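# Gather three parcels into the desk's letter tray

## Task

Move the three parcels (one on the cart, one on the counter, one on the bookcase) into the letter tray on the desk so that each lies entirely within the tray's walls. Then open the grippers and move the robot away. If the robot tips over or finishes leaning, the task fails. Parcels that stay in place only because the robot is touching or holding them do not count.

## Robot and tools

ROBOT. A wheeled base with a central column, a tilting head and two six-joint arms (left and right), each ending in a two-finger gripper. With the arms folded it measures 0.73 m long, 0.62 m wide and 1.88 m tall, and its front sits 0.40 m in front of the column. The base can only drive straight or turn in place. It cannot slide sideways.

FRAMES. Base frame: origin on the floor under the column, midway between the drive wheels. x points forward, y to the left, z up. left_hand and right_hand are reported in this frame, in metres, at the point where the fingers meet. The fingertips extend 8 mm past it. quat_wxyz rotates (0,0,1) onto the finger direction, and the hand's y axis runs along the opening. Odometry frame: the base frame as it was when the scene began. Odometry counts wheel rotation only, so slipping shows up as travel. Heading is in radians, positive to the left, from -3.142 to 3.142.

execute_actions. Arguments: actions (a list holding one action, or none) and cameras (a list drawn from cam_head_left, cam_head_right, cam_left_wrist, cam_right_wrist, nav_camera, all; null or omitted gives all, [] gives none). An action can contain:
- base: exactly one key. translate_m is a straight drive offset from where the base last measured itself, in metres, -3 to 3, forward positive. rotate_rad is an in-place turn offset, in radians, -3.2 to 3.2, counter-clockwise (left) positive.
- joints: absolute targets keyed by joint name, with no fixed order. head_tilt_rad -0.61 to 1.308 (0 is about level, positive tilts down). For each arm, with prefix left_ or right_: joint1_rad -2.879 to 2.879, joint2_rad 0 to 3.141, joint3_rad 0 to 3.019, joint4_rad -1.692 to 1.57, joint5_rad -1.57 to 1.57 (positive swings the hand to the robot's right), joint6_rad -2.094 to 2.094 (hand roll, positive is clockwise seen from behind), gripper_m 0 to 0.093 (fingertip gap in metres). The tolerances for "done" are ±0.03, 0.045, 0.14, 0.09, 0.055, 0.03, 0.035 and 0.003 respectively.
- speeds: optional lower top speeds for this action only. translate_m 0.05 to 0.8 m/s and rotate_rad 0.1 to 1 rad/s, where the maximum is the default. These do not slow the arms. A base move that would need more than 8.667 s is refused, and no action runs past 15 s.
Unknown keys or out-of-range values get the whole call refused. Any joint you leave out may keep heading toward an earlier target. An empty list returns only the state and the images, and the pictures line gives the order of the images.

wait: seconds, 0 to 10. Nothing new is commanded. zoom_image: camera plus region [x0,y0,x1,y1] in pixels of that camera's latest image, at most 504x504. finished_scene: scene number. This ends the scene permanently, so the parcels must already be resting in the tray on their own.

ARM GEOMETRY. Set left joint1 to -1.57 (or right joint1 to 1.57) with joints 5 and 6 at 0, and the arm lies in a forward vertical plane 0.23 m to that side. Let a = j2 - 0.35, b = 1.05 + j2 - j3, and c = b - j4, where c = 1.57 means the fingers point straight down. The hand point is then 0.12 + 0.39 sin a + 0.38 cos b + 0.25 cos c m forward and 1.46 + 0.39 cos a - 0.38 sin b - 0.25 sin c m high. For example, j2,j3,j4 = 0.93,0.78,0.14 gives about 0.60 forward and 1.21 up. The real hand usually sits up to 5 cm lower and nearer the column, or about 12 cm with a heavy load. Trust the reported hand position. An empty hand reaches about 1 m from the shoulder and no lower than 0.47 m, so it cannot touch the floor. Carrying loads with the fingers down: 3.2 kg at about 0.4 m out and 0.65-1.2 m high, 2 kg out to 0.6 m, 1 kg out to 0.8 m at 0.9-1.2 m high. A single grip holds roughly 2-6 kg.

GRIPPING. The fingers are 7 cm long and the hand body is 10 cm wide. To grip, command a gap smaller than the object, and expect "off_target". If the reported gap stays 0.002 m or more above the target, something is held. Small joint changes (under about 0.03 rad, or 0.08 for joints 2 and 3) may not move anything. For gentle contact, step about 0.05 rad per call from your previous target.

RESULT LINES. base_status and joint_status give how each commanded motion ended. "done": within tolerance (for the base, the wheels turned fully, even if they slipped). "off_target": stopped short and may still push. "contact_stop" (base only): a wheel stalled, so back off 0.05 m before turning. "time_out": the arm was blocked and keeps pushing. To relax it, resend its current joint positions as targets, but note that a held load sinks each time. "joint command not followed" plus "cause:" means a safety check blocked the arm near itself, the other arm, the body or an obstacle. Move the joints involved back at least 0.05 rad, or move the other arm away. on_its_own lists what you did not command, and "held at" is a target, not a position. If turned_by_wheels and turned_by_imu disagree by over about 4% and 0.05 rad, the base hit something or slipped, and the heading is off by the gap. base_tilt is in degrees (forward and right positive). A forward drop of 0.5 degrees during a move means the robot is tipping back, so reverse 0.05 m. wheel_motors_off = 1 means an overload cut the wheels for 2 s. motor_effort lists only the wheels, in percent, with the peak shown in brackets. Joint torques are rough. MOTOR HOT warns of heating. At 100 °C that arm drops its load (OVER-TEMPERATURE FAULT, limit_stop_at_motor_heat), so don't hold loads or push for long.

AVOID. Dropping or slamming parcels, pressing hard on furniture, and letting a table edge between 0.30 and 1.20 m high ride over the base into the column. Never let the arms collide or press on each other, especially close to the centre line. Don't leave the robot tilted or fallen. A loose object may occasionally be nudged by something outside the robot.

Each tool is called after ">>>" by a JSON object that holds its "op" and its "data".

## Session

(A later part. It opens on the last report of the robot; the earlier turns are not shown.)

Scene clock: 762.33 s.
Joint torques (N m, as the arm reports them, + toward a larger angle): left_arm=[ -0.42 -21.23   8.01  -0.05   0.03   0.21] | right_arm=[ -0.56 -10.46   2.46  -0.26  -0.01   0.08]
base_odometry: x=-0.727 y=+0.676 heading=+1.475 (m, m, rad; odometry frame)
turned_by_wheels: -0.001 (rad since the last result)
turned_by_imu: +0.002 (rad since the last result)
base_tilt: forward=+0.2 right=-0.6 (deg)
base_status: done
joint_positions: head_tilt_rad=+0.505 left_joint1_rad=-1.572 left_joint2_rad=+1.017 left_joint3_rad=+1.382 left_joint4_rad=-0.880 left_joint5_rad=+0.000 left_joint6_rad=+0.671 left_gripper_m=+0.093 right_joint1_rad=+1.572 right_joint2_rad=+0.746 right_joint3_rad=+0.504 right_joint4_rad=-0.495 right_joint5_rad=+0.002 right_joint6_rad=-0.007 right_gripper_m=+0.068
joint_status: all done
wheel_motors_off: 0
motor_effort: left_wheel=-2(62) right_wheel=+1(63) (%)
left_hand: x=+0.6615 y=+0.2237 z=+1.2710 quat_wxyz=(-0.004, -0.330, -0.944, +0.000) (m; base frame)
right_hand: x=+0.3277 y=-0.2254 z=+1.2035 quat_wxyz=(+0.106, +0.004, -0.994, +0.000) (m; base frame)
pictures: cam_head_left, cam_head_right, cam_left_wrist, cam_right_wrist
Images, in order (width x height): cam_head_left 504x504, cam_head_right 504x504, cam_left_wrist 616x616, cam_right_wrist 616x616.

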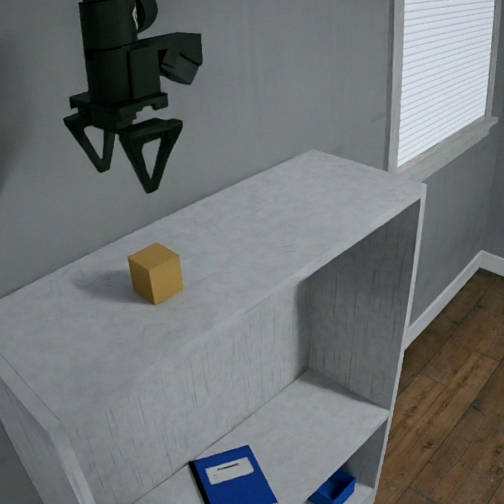

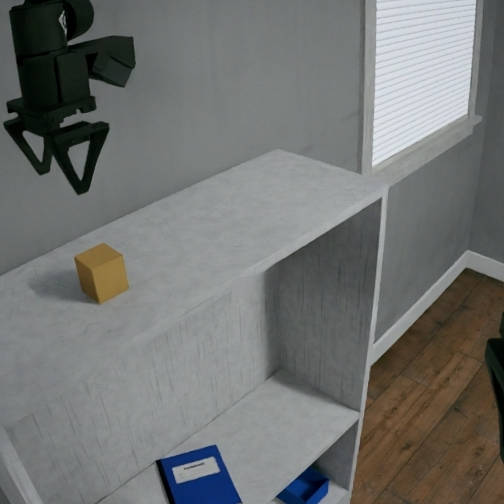

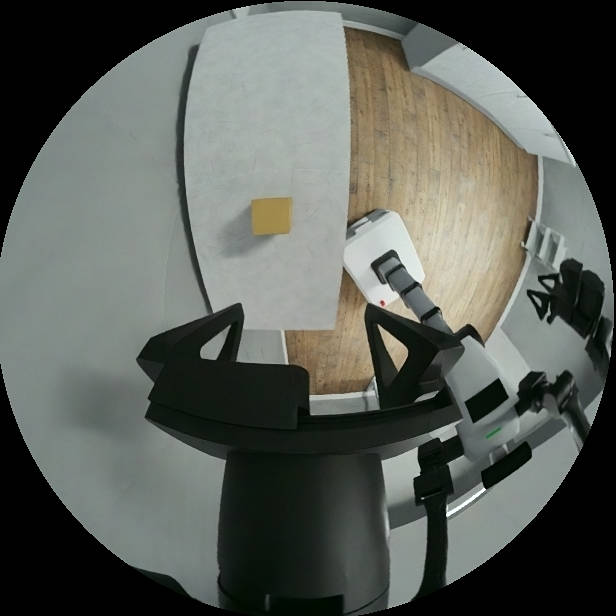

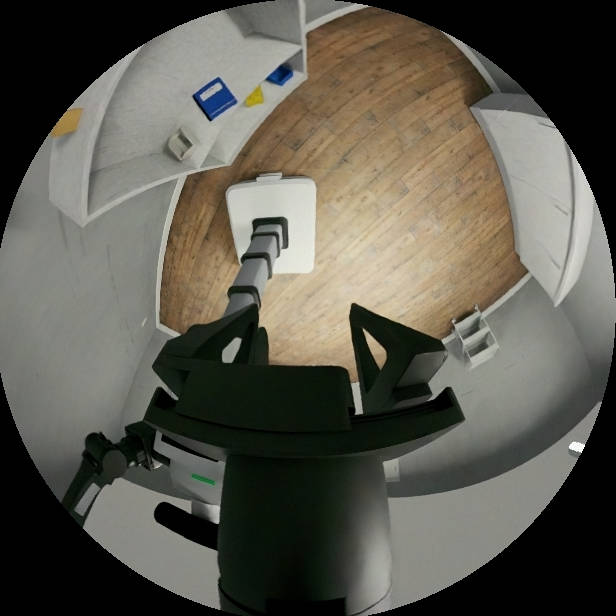

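>>> {"op": "execute_actions", "data": {"actions": []}}

Scene clock: 780.07 s.
Joint torques (N m, as the arm reports them, + toward a larger angle): left_arm=[ -0.44 -21.29   8.02  -0.06   0.08   0.21] | right_arm=[ -0.59 -10.56   2.49  -0.19  -0.02   0.07]
base_odometry: x=-0.727 y=+0.676 heading=+1.475 (m, m, rad; odometry frame)
turned_by_wheels: +0.000 (rad since the last result)
turned_by_imu: +0.001 (rad since the last result)
base_tilt: forward=+0.1 right=-0.5 (deg)
base_status: done
joint_positions: head_tilt_rad=+0.505 left_joint1_rad=-1.572 left_joint2_rad=+1.017 left_joint3_rad=+1.382 left_joint4_rad=-0.880 left_joint5_rad=+0.000 left_joint6_rad=+0.671 left_gripper_m=+0.093 right_joint1_rad=+1.572 right_joint2_rad=+0.746 right_joint3_rad=+0.504 right_joint4_rad=-0.495 right_joint5_rad=+0.002 right_joint6_rad=-0.007 right_gripper_m=+0.068
joint_status: all done
wheel_motors_off: 0
motor_effort: left_wheel=-1(62) right_wheel=+1(63) (%)
left_hand: x=+0.6615 y=+0.2237 z=+1.2710 quat_wxyz=(-0.004, -0.330, -0.944, +0.000) (m; base frame)
right_hand: x=+0.3277 y=-0.2254 z=+1.2035 quat_wxyz=(+0.106, +0.004, -0.994, +0.000) (m; base frame)
pictures: cam_head_left, cam_head_right, cam_left_wrist, cam_right_wrist, nav_camera
Images, in order (width x height): cam_head_left 504x504, cam_head_right 504x504, cam_left_wrist 616x616, cam_right_wrist 616x616, nav_camera 504x504.

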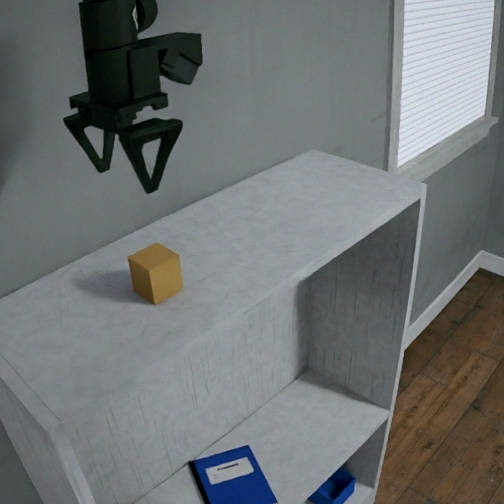

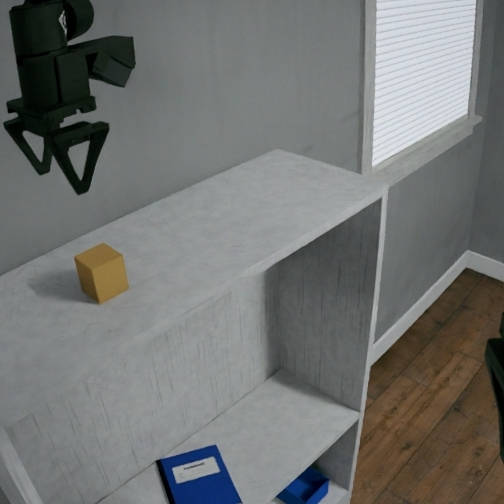

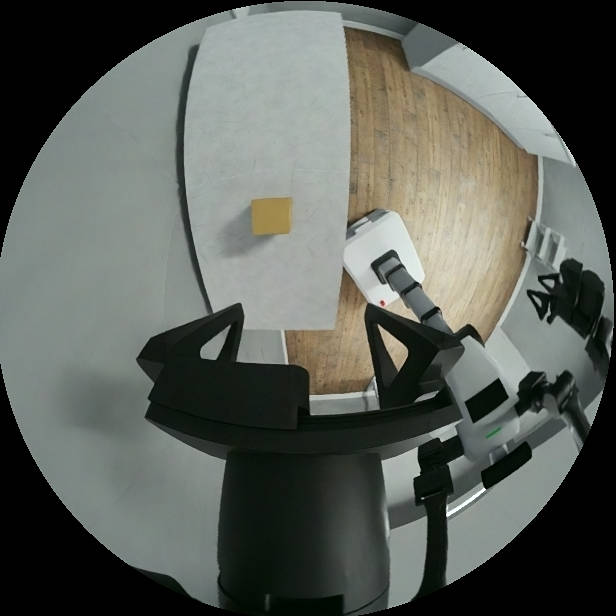

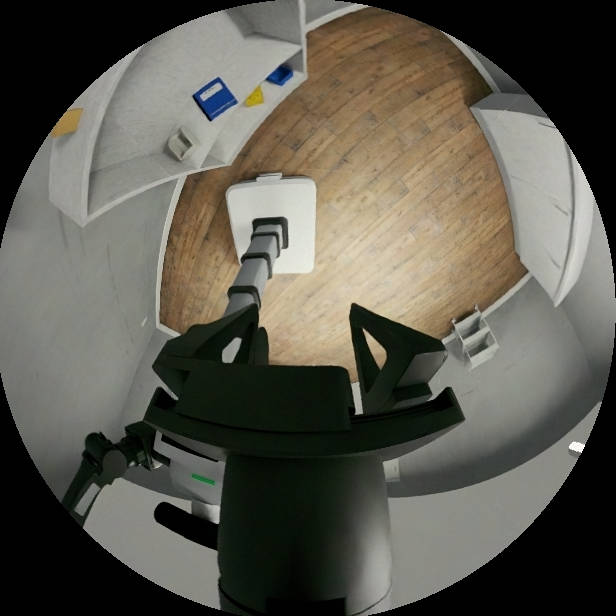

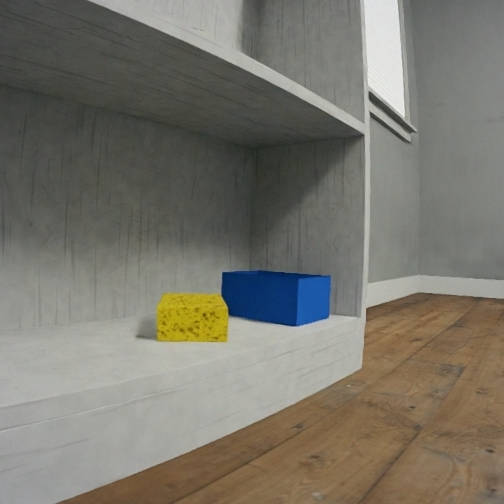

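>>> {"op": "execute_actions", "data": {"actions": [{"joints": {"left_joint2_rad": 1.29, "left_joint3_rad": 1.67, "left_joint4_rad": -0.866}}], "cameras": ["cam_head_left", "cam_left_wrist"]}}

Scene clock: 790.67 s.
Joint torques (N m, as the arm reports them, + toward a larger angle): left_arm=[ -0.31 -24.14   8.29   0.66   0.04   0.2 ] | right_arm=[ -0.58 -10.55   2.5   -0.23  -0.02   0.08]
base_odometry: x=-0.727 y=+0.676 heading=+1.475 (m, m, rad; odometry frame)
turned_by_wheels: +0.000 (rad since the last result)
turned_by_imu: +0.002 (rad since the last result)
base_tilt: forward=+0.2 right=-0.6 (deg)
base_status: not commanded
joint_positions: head_tilt_rad=+0.505 left_joint1_rad=-1.572 left_joint2_rad=+1.294 left_joint3_rad=+1.638 left_joint4_rad=-0.874 left_joint5_rad=+0.000 left_joint6_rad=+0.672 left_gripper_m=+0.093 right_joint1_rad=+1.572 right_joint2_rad=+0.746 right_joint3_rad=+0.504 right_joint4_rad=-0.495 right_joint5_rad=+0.002 right_joint6_rad=-0.007 right_gripper_m=+0.068
joint_status: all done
wheel_motors_off: 0
motor_effort: left_wheel=-2(2) right_wheel=+2(2) (%)
left_hand: x=+0.7261 y=+0.2235 z=+1.1878 quat_wxyz=(+0.003, -0.330, -0.944, +0.002) (m; base frame)
right_hand: x=+0.3277 y=-0.2254 z=+1.2035 quat_wxyz=(+0.106, +0.004, -0.994, +0.000) (m; base frame)
pictures: cam_head_left, cam_left_wrist
Images, in order (width x height): cam_head_left 504x504, cam_left_wrist 616x616.

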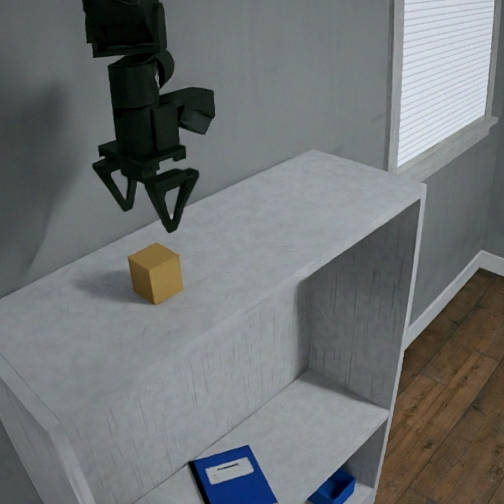

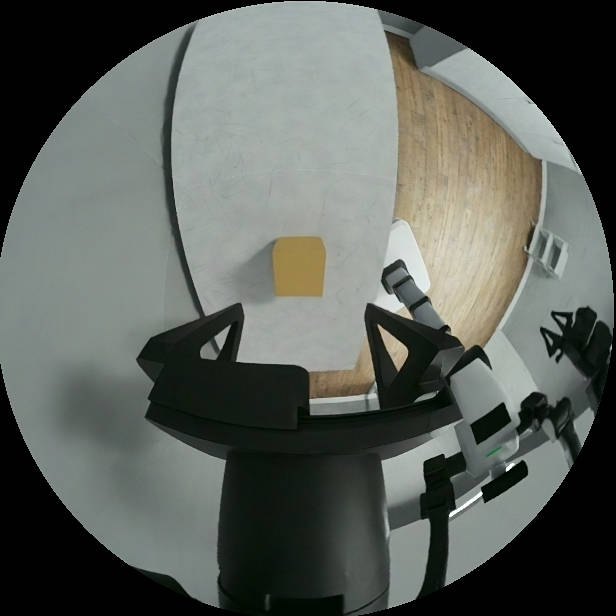

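>>> {"op": "execute_actions", "data": {"actions": [{"joints": {"left_joint2_rad": 1.445, "left_joint3_rad": 1.71, "left_joint4_rad": -0.74}}], "cameras": ["cam_head_left", "cam_left_wrist"]}}

Scene clock: 802.07 s.
Joint torques (N m, as the arm reports them, + toward a larger angle): left_arm=[  0.   -24.57   6.67   0.81   0.07   0.15] | right_arm=[ -0.64 -10.5    2.47  -0.23  -0.02   0.08]
base_odometry: x=-0.727 y=+0.676 heading=+1.475 (m, m, rad; odometry frame)
turned_by_wheels: +0.000 (rad since the last result)
turned_by_imu: +0.002 (rad since the last result)
base_tilt: forward=+0.3 right=-0.6 (deg)
base_status: not commanded
joint_positions: head_tilt_rad=+0.505 left_joint1_rad=-1.572 left_joint2_rad=+1.447 left_joint3_rad=+1.693 left_joint4_rad=-0.748 left_joint5_rad=+0.000 left_joint6_rad=+0.672 left_gripper_m=+0.093 right_joint1_rad=+1.572 right_joint2_rad=+0.746 right_joint3_rad=+0.504 right_joint4_rad=-0.495 right_joint5_rad=+0.002 right_joint6_rad=-0.007 right_gripper_m=+0.068
joint_status: all done
wheel_motors_off: 0
motor_effort: left_wheel=-2(2) right_wheel=+2(2) (%)
left_hand: x=+0.7376 y=+0.2234 z=+1.1100 quat_wxyz=(-0.010, -0.330, -0.944, -0.002) (m; base frame)
right_hand: x=+0.3277 y=-0.2254 z=+1.2035 quat_wxyz=(+0.106, +0.004, -0.994, +0.000) (m; base frame)
pictures: cam_head_left, cam_left_wrist
Images, in order (width x height): cam_head_left 504x504, cam_left_wrist 616x616.

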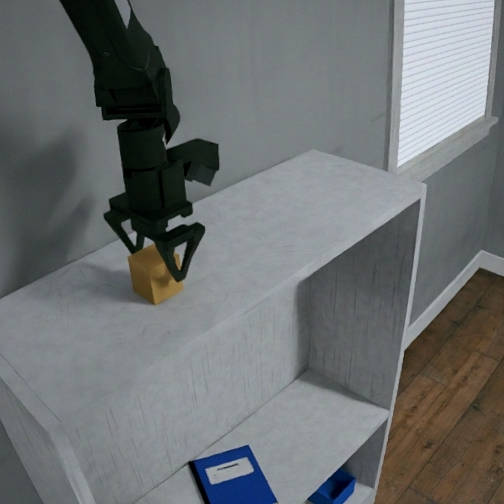

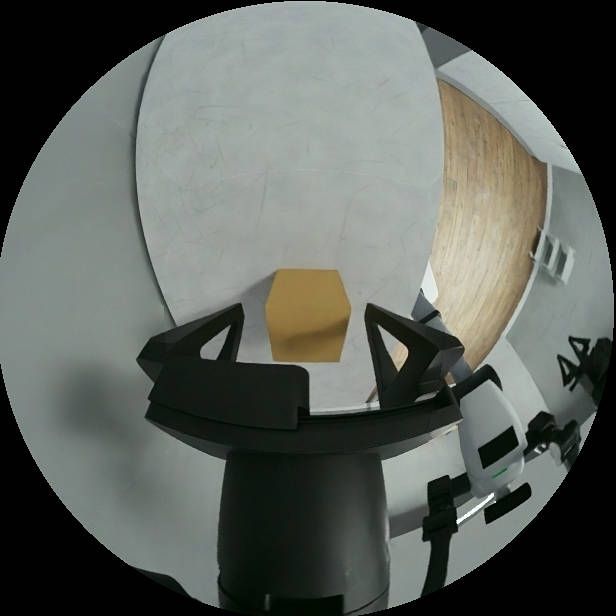

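>>> {"op": "execute_actions", "data": {"actions": [{"joints": {"left_joint2_rad": 1.49}}], "cameras": []}}

>>> {"op": "execute_actions", "data": {"actions": [{"joints": {"left_gripper_m": 0.02}}], "cameras": ["cam_head_left", "cam_left_wrist"]}}

Scene clock: 814.03 s.
Joint torques (N m, as the arm reports them, + toward a larger angle): left_arm=[  0.17 -21.93   6.4    0.88   0.07   0.2 ] | right_arm=[ -0.44 -10.51   2.48  -0.2   -0.02   0.07]
base_odometry: x=-0.727 y=+0.676 heading=+1.475 (m, m, rad; odometry frame)
turned_by_wheels: +0.000 (rad since the last result)
turned_by_imu: +0.001 (rad since the last result)
base_tilt: forward=+0.1 right=-0.6 (deg)
base_status: not commanded
joint_positions: head_tilt_rad=+0.505 left_joint1_rad=-1.572 left_joint2_rad=+1.461 left_joint3_rad=+1.693 left_joint4_rad=-0.748 left_joint5_rad=+0.000 left_joint6_rad=+0.672 left_gripper_m=+0.093 right_joint1_rad=+1.572 right_joint2_rad=+0.746 right_joint3_rad=+0.504 right_joint4_rad=-0.495 right_joint5_rad=+0.002 right_joint6_rad=-0.007 right_gripper_m=+0.068
joint_status: all done
wheel_motors_off: 0
motor_effort: left_wheel=-2(2) right_wheel=+2(2) (%)
left_hand: x=+0.7327 y=+0.2234 z=+1.1014 quat_wxyz=(-0.003, -0.330, -0.944, +0.000) (m; base frame)
right_hand: x=+0.3277 y=-0.2254 z=+1.2035 quat_wxyz=(+0.106, +0.004, -0.994, +0.000) (m; base frame)
pictures: none
No camera images: the call's "cameras" was empty. Leave "cameras" out to get every camera's image.

Scene clock: 814.70 s.
Joint torques (N m, as the arm reports them, + toward a larger angle): left_arm=[  0.23 -21.99   6.35   0.98   0.13   0.2 ] | right_arm=[ -0.56 -10.65   2.49  -0.2   -0.02   0.07]
base_odometry: x=-0.727 y=+0.676 heading=+1.475 (m, m, rad; odometry frame)
turned_by_wheels: +0.000 (rad since the last result)
turned_by_imu: +0.000 (rad since the last result)
base_tilt: forward=+0.2 right=-0.5 (deg)
base_status: not commanded
joint_positions: head_tilt_rad=+0.505 left_joint1_rad=-1.572 left_joint2_rad=+1.461 left_joint3_rad=+1.693 left_joint4_rad=-0.748 left_joint5_rad=+0.000 left_joint6_rad=+0.672 left_gripper_m=+0.049 right_joint1_rad=+1.572 right_joint2_rad=+0.746 right_joint3_rad=+0.504 right_joint4_rad=-0.495 right_joint5_rad=+0.002 right_joint6_rad=-0.007 right_gripper_m=+0.068
joint_status: left_gripper_m off_target (ended at +0.049, target +0.020)
wheel_motors_off: 0
motor_effort: left_wheel=-2(2) right_wheel=+2(2) (%)
left_hand: x=+0.7327 y=+0.2234 z=+1.1014 quat_wxyz=(-0.003, -0.330, -0.944, +0.000) (m; base frame)
right_hand: x=+0.3277 y=-0.2254 z=+1.2035 quat_wxyz=(+0.106, +0.004, -0.994, +0.000) (m; base frame)
pictures: cam_head_left, cam_left_wrist
Images, in order (width x height): cam_head_left 504x504, cam_left_wrist 616x616.

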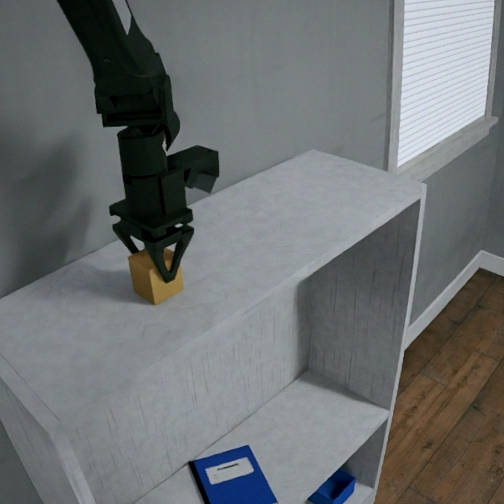

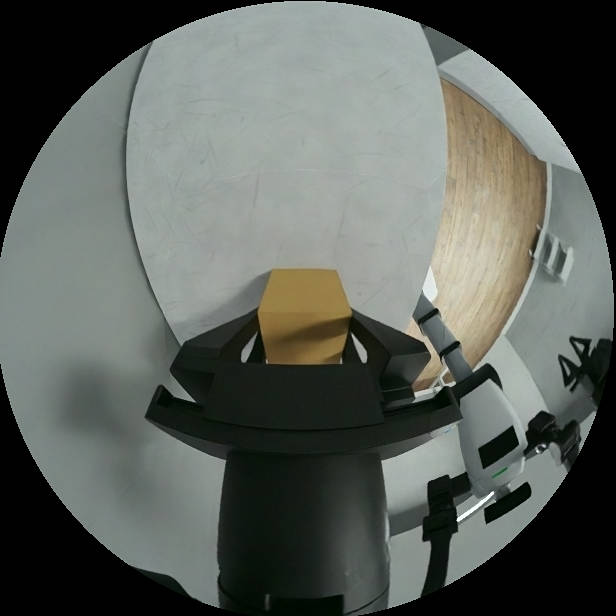

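>>> {"op": "execute_actions", "data": {"actions": [{"joints": {"left_joint2_rad": 1.25, "left_joint4_rad": -0.93}}], "cameras": ["cam_head_left"]}}

>>> {"op": "execute_actions", "data": {"actions": [{"base": {"translate_m": -1.35}, "joints": {"left_joint2_rad": 0.78, "left_joint3_rad": 0.72, "left_joint4_rad": -0.46, "left_joint6_rad": -0.32}}], "cameras": ["cam_head_left", "cam_left_wrist", "cam_right_wrist"]}}

Scene clock: 829.67 s.
Joint torques (N m, as the arm reports them, + toward a larger angle): left_arm=[ -0.27 -22.21   7.9    0.2    0.1    0.17] | right_arm=[ -0.56 -10.57   2.47  -0.19  -0.02   0.08]
base_odometry: x=-0.727 y=+0.676 heading=+1.475 (m, m, rad; odometry frame)
turned_by_wheels: +0.000 (rad since the last result)
turned_by_imu: +0.002 (rad since the last result)
base_tilt: forward=+0.2 right=-0.4 (deg)
base_status: not commanded
joint_positions: head_tilt_rad=+0.505 left_joint1_rad=-1.572 left_joint2_rad=+1.228 left_joint3_rad=+1.693 left_joint4_rad=-0.918 left_joint5_rad=+0.000 left_joint6_rad=+0.672 left_gripper_m=+0.049 right_joint1_rad=+1.572 right_joint2_rad=+0.746 right_joint3_rad=+0.504 right_joint4_rad=-0.495 right_joint5_rad=+0.002 right_joint6_rad=-0.007 right_gripper_m=+0.068
joint_status: all done
wheel_motors_off: 0
motor_effort: left_wheel=-2(2) right_wheel=+2(2) (%)
left_hand: x=+0.7573 y=+0.2236 z=+1.2457 quat_wxyz=(-0.034, -0.330, -0.943, -0.011) (m; base frame)
right_hand: x=+0.3277 y=-0.2254 z=+1.2035 quat_wxyz=(+0.106, +0.004, -0.994, +0.000) (m; base frame)
pictures: cam_head_left
Images, in order (width x height): cam_head_left 504x504.

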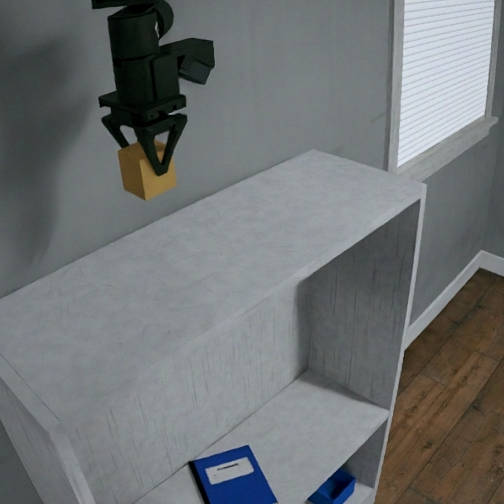

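Scene clock: 833.40 s.
Joint torques (N m, as the arm reports them, + toward a larger angle): left_arm=[ -0.34 -13.86   3.81   0.7    0.01   0.03] | right_arm=[ -0.52 -10.59   2.5   -0.18  -0.03   0.08]
base_odometry: x=-0.857 y=-0.668 heading=+1.474 (m, m, rad; odometry frame)
turned_by_wheels: -0.001 (rad since the last result)
turned_by_imu: -0.001 (rad since the last result)
base_tilt: forward=+0.2 right=-0.5 (deg)
base_status: done
joint_positions: head_tilt_rad=+0.505 left_joint1_rad=-1.572 left_joint2_rad=+0.786 left_joint3_rad=+0.713 left_joint4_rad=-0.467 left_joint5_rad=+0.000 left_joint6_rad=-0.312 left_gripper_m=+0.049 right_joint1_rad=+1.572 right_joint2_rad=+0.746 right_joint3_rad=+0.503 right_joint4_rad=-0.495 right_joint5_rad=+0.002 right_joint6_rad=-0.007 right_gripper_m=+0.068
joint_status: all done
wheel_motors_off: 0
motor_effort: left_wheel=-1(58) right_wheel=+1(68) (%)
left_hand: x=+0.4497 y=+0.2238 z=+1.2146 quat_wxyz=(+0.009, +0.155, -0.988, +0.000) (m; base frame)
right_hand: x=+0.3274 y=-0.2254 z=+1.2034 quat_wxyz=(+0.107, +0.004, -0.994, +0.000) (m; base frame)
pictures: cam_head_left, cam_left_wrist, cam_right_wrist
Images, in order (width x height): cam_head_left 504x504, cam_left_wrist 616x616, cam_right_wrist 616x616.

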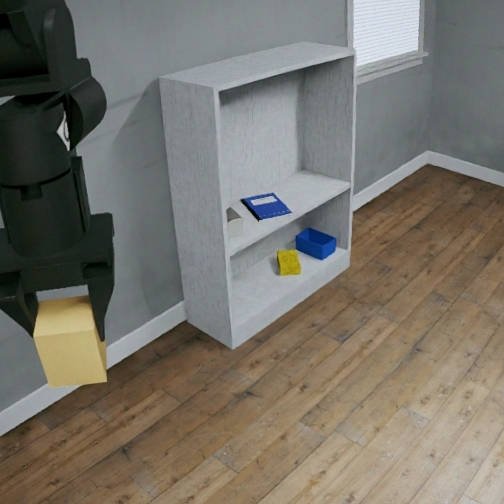

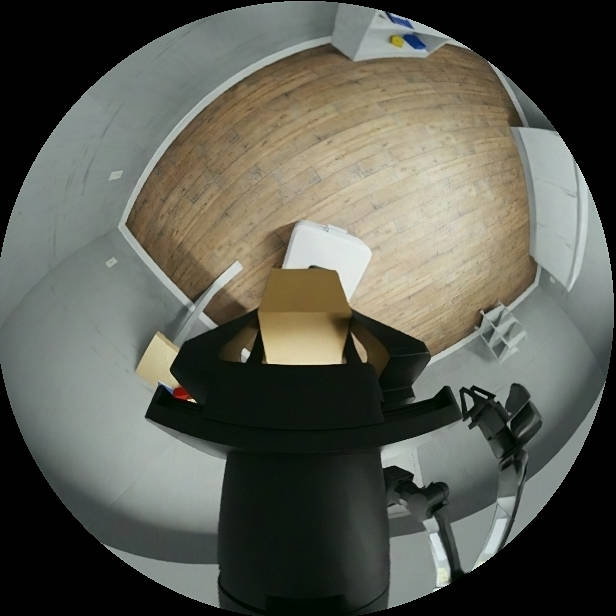

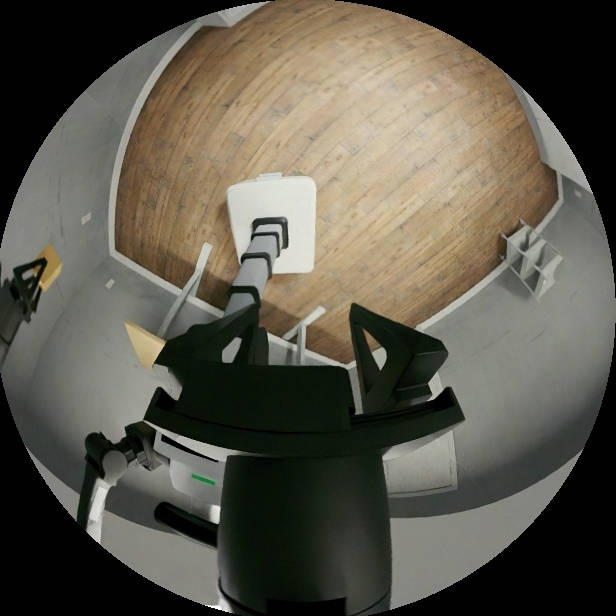

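>>> {"op": "execute_actions", "data": {"actions": [{"base": {"rotate_rad": 2.035}, "joints": {"head_tilt_rad": 0.75, "left_joint2_rad": 1.15, "left_joint3_rad": 1.34, "left_joint4_rad": -0.69, "left_joint6_rad": -0.375}}]}}

Scene clock: 846.00 s.
Joint torques (N m, as the arm reports them, + toward a larger angle): left_arm=[  0.   -21.26   5.19  -0.06   0.02   0.04] | right_arm=[ -0.48 -10.65   2.47  -0.19  -0.02   0.07]
base_odometry: x=-0.857 y=-0.668 heading=-2.775 (m, m, rad; odometry frame)
turned_by_wheels: +2.034 (rad since the last result)
turned_by_imu: +2.023 (rad since the last result)
base_tilt: forward=+0.2 right=-0.5 (deg)
base_status: done
joint_positions: head_tilt_rad=+0.752 left_joint1_rad=-1.572 left_joint2_rad=+1.160 left_joint3_rad=+1.336 left_joint4_rad=-0.676 left_joint5_rad=+0.000 left_joint6_rad=-0.367 left_gripper_m=+0.049 right_joint1_rad=+1.572 right_joint2_rad=+0.746 right_joint3_rad=+0.503 right_joint4_rad=-0.495 right_joint5_rad=+0.002 right_joint6_rad=-0.007 right_gripper_m=+0.068
joint_status: all done
wheel_motors_off: 0
motor_effort: left_wheel=-3(45) right_wheel=+2(60) (%)
left_hand: x=+0.6556 y=+0.2236 z=+1.1826 quat_wxyz=(-0.012, +0.182, -0.983, +0.003) (m; base frame)
right_hand: x=+0.3274 y=-0.2254 z=+1.2034 quat_wxyz=(+0.107, +0.004, -0.994, +0.000) (m; base frame)
pictures: cam_head_left, cam_head_right, cam_left_wrist, cam_right_wrist, nav_camera
Images, in order (width x height): cam_head_left 504x504, cam_head_right 504x504, cam_left_wrist 616x616, cam_right_wrist 616x616, nav_camera 504x504.

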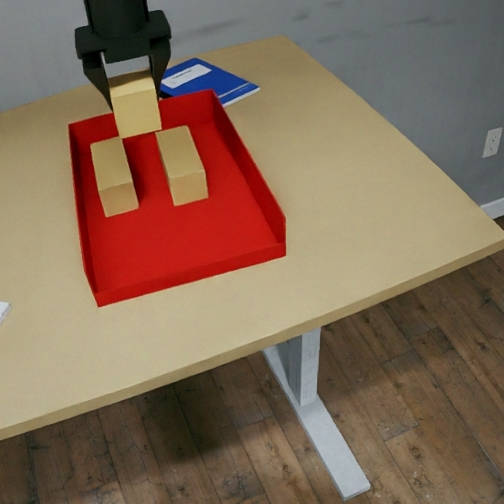

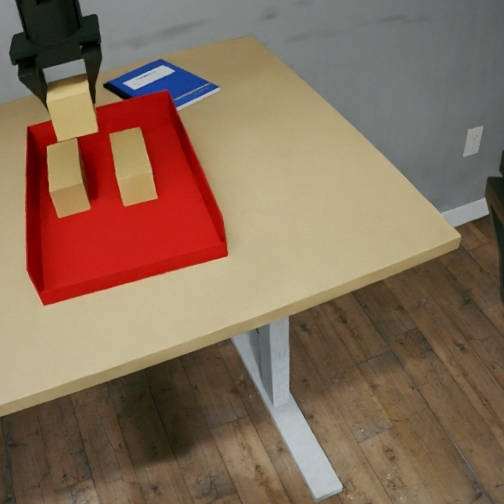

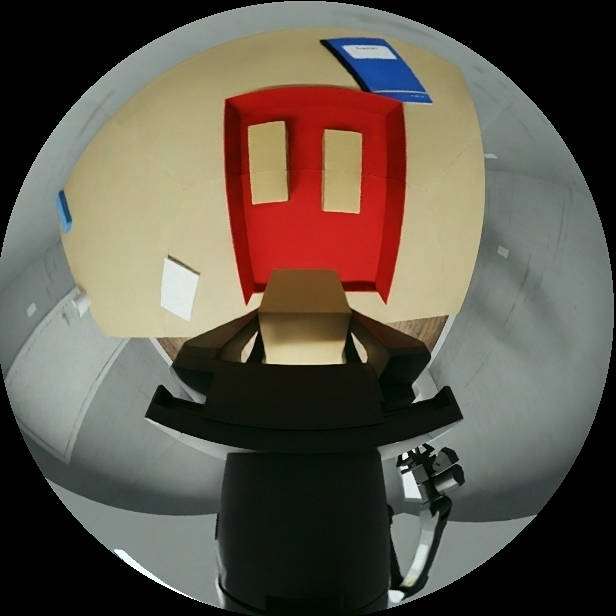

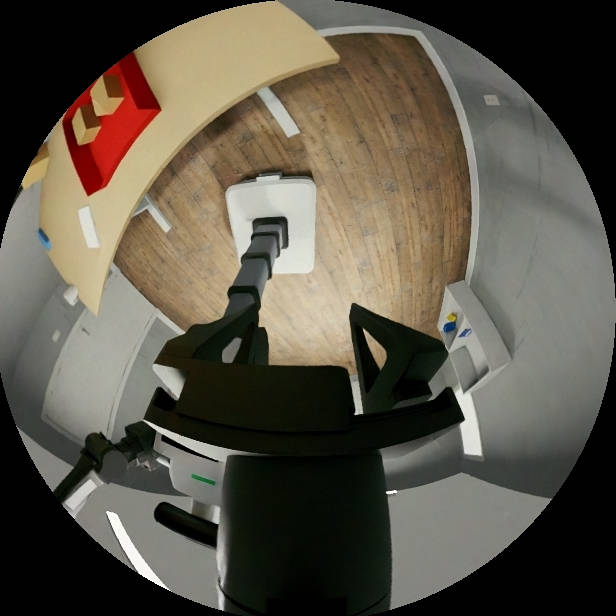

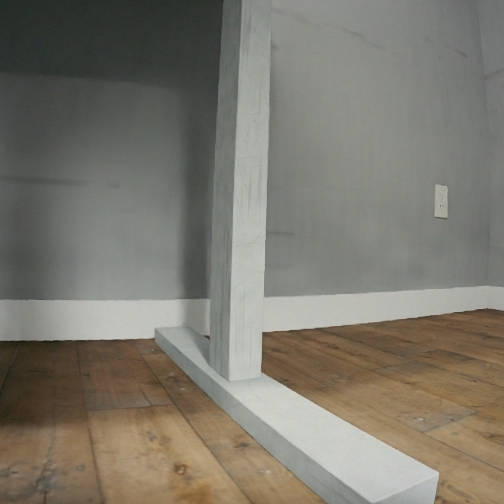

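>>> {"op": "execute_actions", "data": {"actions": [{"joints": {"left_joint2_rad": 1.535, "left_joint3_rad": 1.43, "left_joint4_rad": -0.375}}], "cameras": ["cam_head_left", "cam_head_right", "cam_left_wrist"]}}

Scene clock: 861.87 s.
Joint torques (N m, as the arm reports them, + toward a larger angle): left_arm=[ -0.1  -23.83   3.6    1.36  -0.05   0.01] | right_arm=[ -0.54 -10.46   2.5   -0.18  -0.02   0.08]
base_odometry: x=-0.857 y=-0.668 heading=-2.775 (m, m, rad; odometry frame)
turned_by_wheels: +0.000 (rad since the last result)
turned_by_imu: +0.001 (rad since the last result)
base_tilt: forward=+0.2 right=-0.6 (deg)
base_status: not commanded
joint_positions: head_tilt_rad=+0.752 left_joint1_rad=-1.572 left_joint2_rad=+1.559 left_joint3_rad=+1.420 left_joint4_rad=-0.390 left_joint5_rad=+0.001 left_joint6_rad=-0.367 left_gripper_m=+0.049 right_joint1_rad=+1.572 right_joint2_rad=+0.746 right_joint3_rad=+0.503 right_joint4_rad=-0.495 right_joint5_rad=+0.002 right_joint6_rad=-0.007 right_gripper_m=+0.068
joint_status: all done
wheel_motors_off: 0
motor_effort: left_wheel=-8(8) right_wheel=+7(9) (%)
left_hand: x=+0.6261 y=+0.2232 z=+0.9910 quat_wxyz=(+0.003, +0.182, -0.983, +0.001) (m; base frame)
right_hand: x=+0.3273 y=-0.2254 z=+1.2034 quat_wxyz=(+0.107, +0.004, -0.994, +0.000) (m; base frame)
pictures: cam_head_left, cam_head_right, cam_left_wrist
Images, in order (width x height): cam_head_left 504x504, cam_head_right 504x504, cam_left_wrist 616x616.

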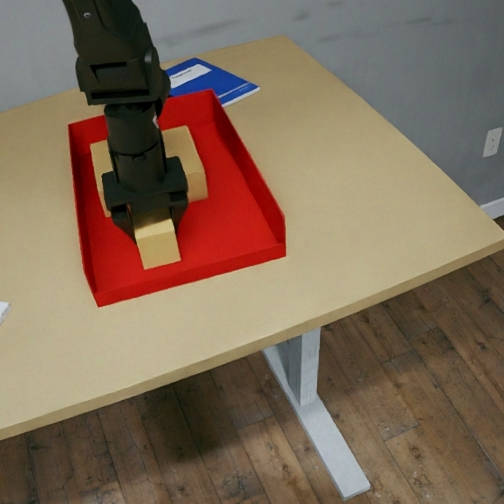

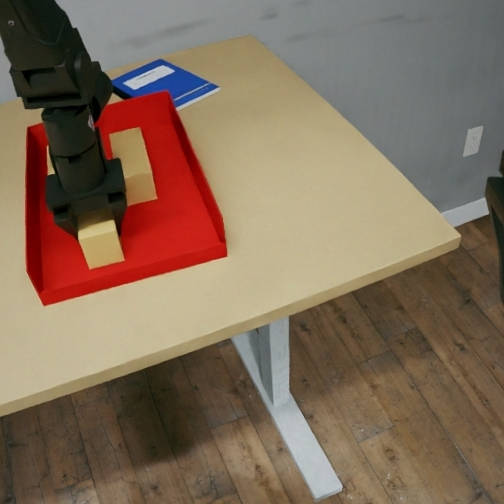

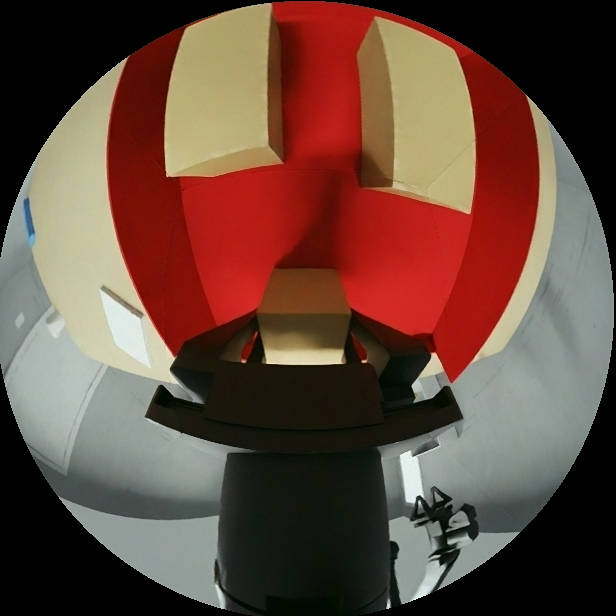

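>>> {"op": "execute_actions", "data": {"actions": [{"joints": {"left_gripper_m": 0.067}}], "cameras": ["cam_head_left", "cam_left_wrist"]}}

>>> {"op": "execute_actions", "data": {"actions": [{"joints": {"left_joint2_rad": 1.15, "left_joint3_rad": 1.33, "left_joint4_rad": -0.69}}], "cameras": ["cam_head_left", "cam_left_wrist"]}}

Scene clock: 868.70 s.
Joint torques (N m, as the arm reports them, + toward a larger angle): left_arm=[ -0.14 -23.69   3.61   1.25  -0.05   0.07] | right_arm=[ -0.5  -10.67   2.47  -0.21  -0.02   0.08]
base_odometry: x=-0.857 y=-0.668 heading=-2.775 (m, m, rad; odometry frame)
turned_by_wheels: +0.000 (rad since the last result)
turned_by_imu: +0.001 (rad since the last result)
base_tilt: forward=+0.2 right=-0.5 (deg)
base_status: not commanded
joint_positions: head_tilt_rad=+0.752 left_joint1_rad=-1.572 left_joint2_rad=+1.559 left_joint3_rad=+1.420 left_joint4_rad=-0.390 left_joint5_rad=+0.001 left_joint6_rad=-0.367 left_gripper_m=+0.067 right_joint1_rad=+1.572 right_joint2_rad=+0.746 right_joint3_rad=+0.503 right_joint4_rad=-0.495 right_joint5_rad=+0.002 right_joint6_rad=-0.007 right_gripper_m=+0.068
joint_status: all done
wheel_motors_off: 0
motor_effort: left_wheel=-7(7) right_wheel=+7(7) (%)
left_hand: x=+0.6261 y=+0.2232 z=+0.9910 quat_wxyz=(+0.003, +0.182, -0.983, +0.001) (m; base frame)
right_hand: x=+0.3273 y=-0.2254 z=+1.2034 quat_wxyz=(+0.107, +0.004, -0.994, +0.000) (m; base frame)
pictures: cam_head_left, cam_left_wrist
Images, in order (width x height): cam_head_left 504x504, cam_left_wrist 616x616.

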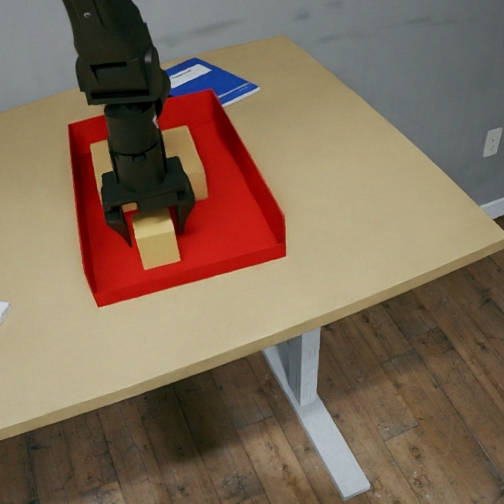

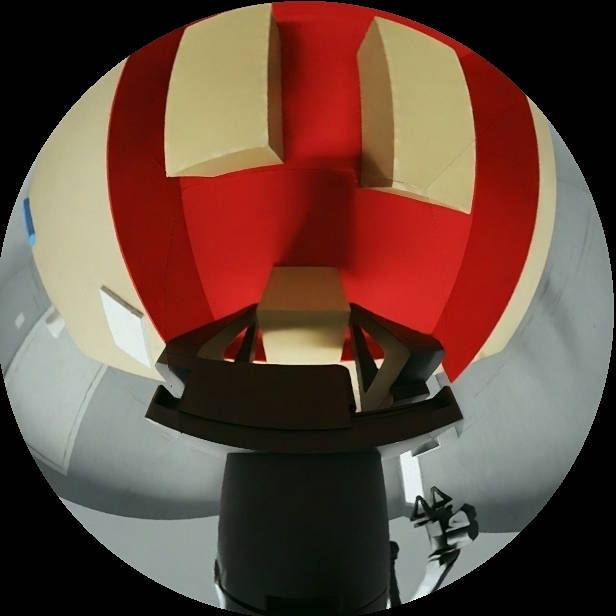

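Scene clock: 870.00 s.
Joint torques (N m, as the arm reports them, + toward a larger angle): left_arm=[  0.58 -18.9    5.63  -0.08  -0.03   0.04] | right_arm=[ -0.54 -10.64   2.54  -0.23  -0.02   0.08]
base_odometry: x=-0.857 y=-0.668 heading=-2.775 (m, m, rad; odometry frame)
turned_by_wheels: +0.000 (rad since the last result)
turned_by_imu: +0.000 (rad since the last result)
base_tilt: forward=+0.3 right=-0.5 (deg)
base_status: not commanded
joint_positions: head_tilt_rad=+0.752 left_joint1_rad=-1.572 left_joint2_rad=+1.126 left_joint3_rad=+1.324 left_joint4_rad=-0.674 left_joint5_rad=+0.001 left_joint6_rad=-0.367 left_gripper_m=+0.067 right_joint1_rad=+1.572 right_joint2_rad=+0.746 right_joint3_rad=+0.503 right_joint4_rad=-0.495 right_joint5_rad=+0.002 right_joint6_rad=-0.007 right_gripper_m=+0.068
joint_status: all done
wheel_motors_off: 0
motor_effort: left_wheel=-7(8) right_wheel=+7(7) (%)
left_hand: x=+0.6585 y=+0.2235 z=+1.1976 quat_wxyz=(-0.023, +0.182, -0.983, +0.006) (m; base frame)
right_hand: x=+0.3273 y=-0.2254 z=+1.2034 quat_wxyz=(+0.107, +0.004, -0.994, +0.000) (m; base frame)
pictures: cam_head_left, cam_left_wrist
Images, in order (width x height): cam_head_left 504x504, cam_left_wrist 616x616.

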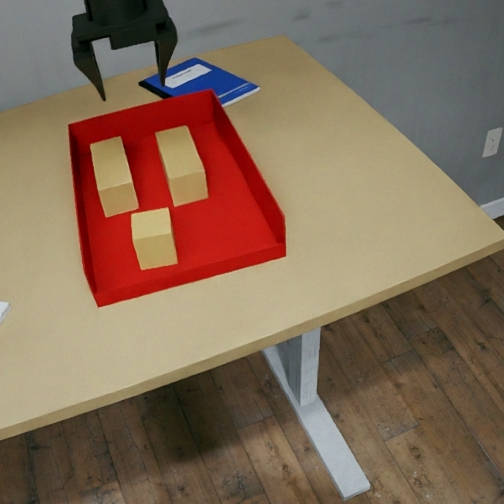

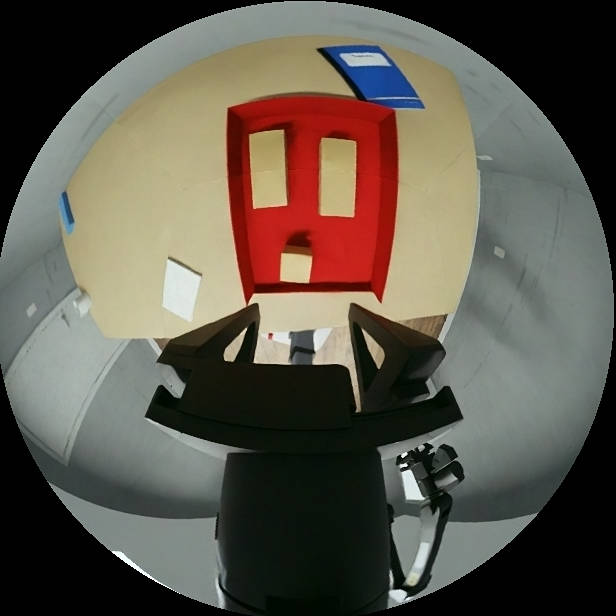

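All three are inside the tray. Now I'll move clear.

>>> {"op": "execute_actions", "data": {"actions": [{"base": {"translate_m": -0.3}, "joints": {"left_joint2_rad": 0.75, "left_joint3_rad": 0.55, "left_joint4_rad": -0.45, "left_joint6_rad": 0.0}}], "cameras": ["cam_head_left"]}}

Scene clock: 874.63 s.
Joint torques (N m, as the arm reports them, + toward a larger angle): left_arm=[-0.12 -9.83  3.37  0.8   0.    0.22] | right_arm=[ -0.51 -10.51   2.73  -0.23  -0.01   0.07]
base_odometry: x=-0.577 y=-0.560 heading=-2.773 (m, m, rad; odometry frame)
turned_by_wheels: +0.002 (rad since the last result)
turned_by_imu: +0.003 (rad since the last result)
base_tilt: forward=+0.2 right=-0.5 (deg)
base_status: done
joint_positions: head_tilt_rad=+0.753 left_joint1_rad=-1.572 left_joint2_rad=+0.739 left_joint3_rad=+0.534 left_joint4_rad=-0.456 left_joint5_rad=+0.001 left_joint6_rad=-0.008 left_gripper_m=+0.067 right_joint1_rad=+1.572 right_joint2_rad=+0.746 right_joint3_rad=+0.500 right_joint4_rad=-0.495 right_joint5_rad=+0.002 right_joint6_rad=-0.007 right_gripper_m=+0.068
joint_status: all done
wheel_motors_off: 0
motor_effort: left_wheel=+2(63) right_wheel=-2(63) (%)
left_hand: x=+0.3570 y=+0.2237 z=+1.2053 quat_wxyz=(+0.069, +0.004, -0.998, +0.001) (m; base frame)
right_hand: x=+0.3255 y=-0.2254 z=+1.2032 quat_wxyz=(+0.108, +0.004, -0.994, +0.000) (m; base frame)
pictures: cam_head_left
Images, in order (width x height): cam_head_left 504x504.

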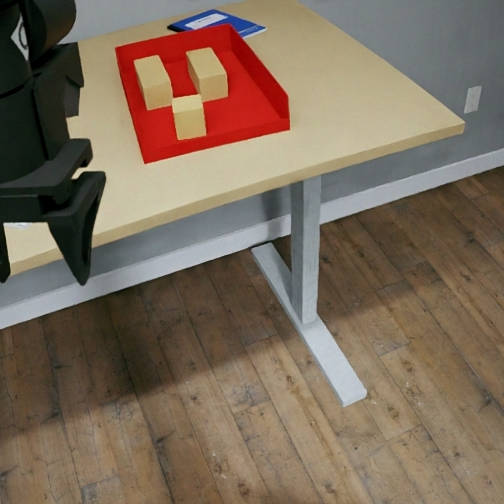

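>>> {"op": "finished_scene", "data": {"scene": 1}}

The scene is finished: the task was done.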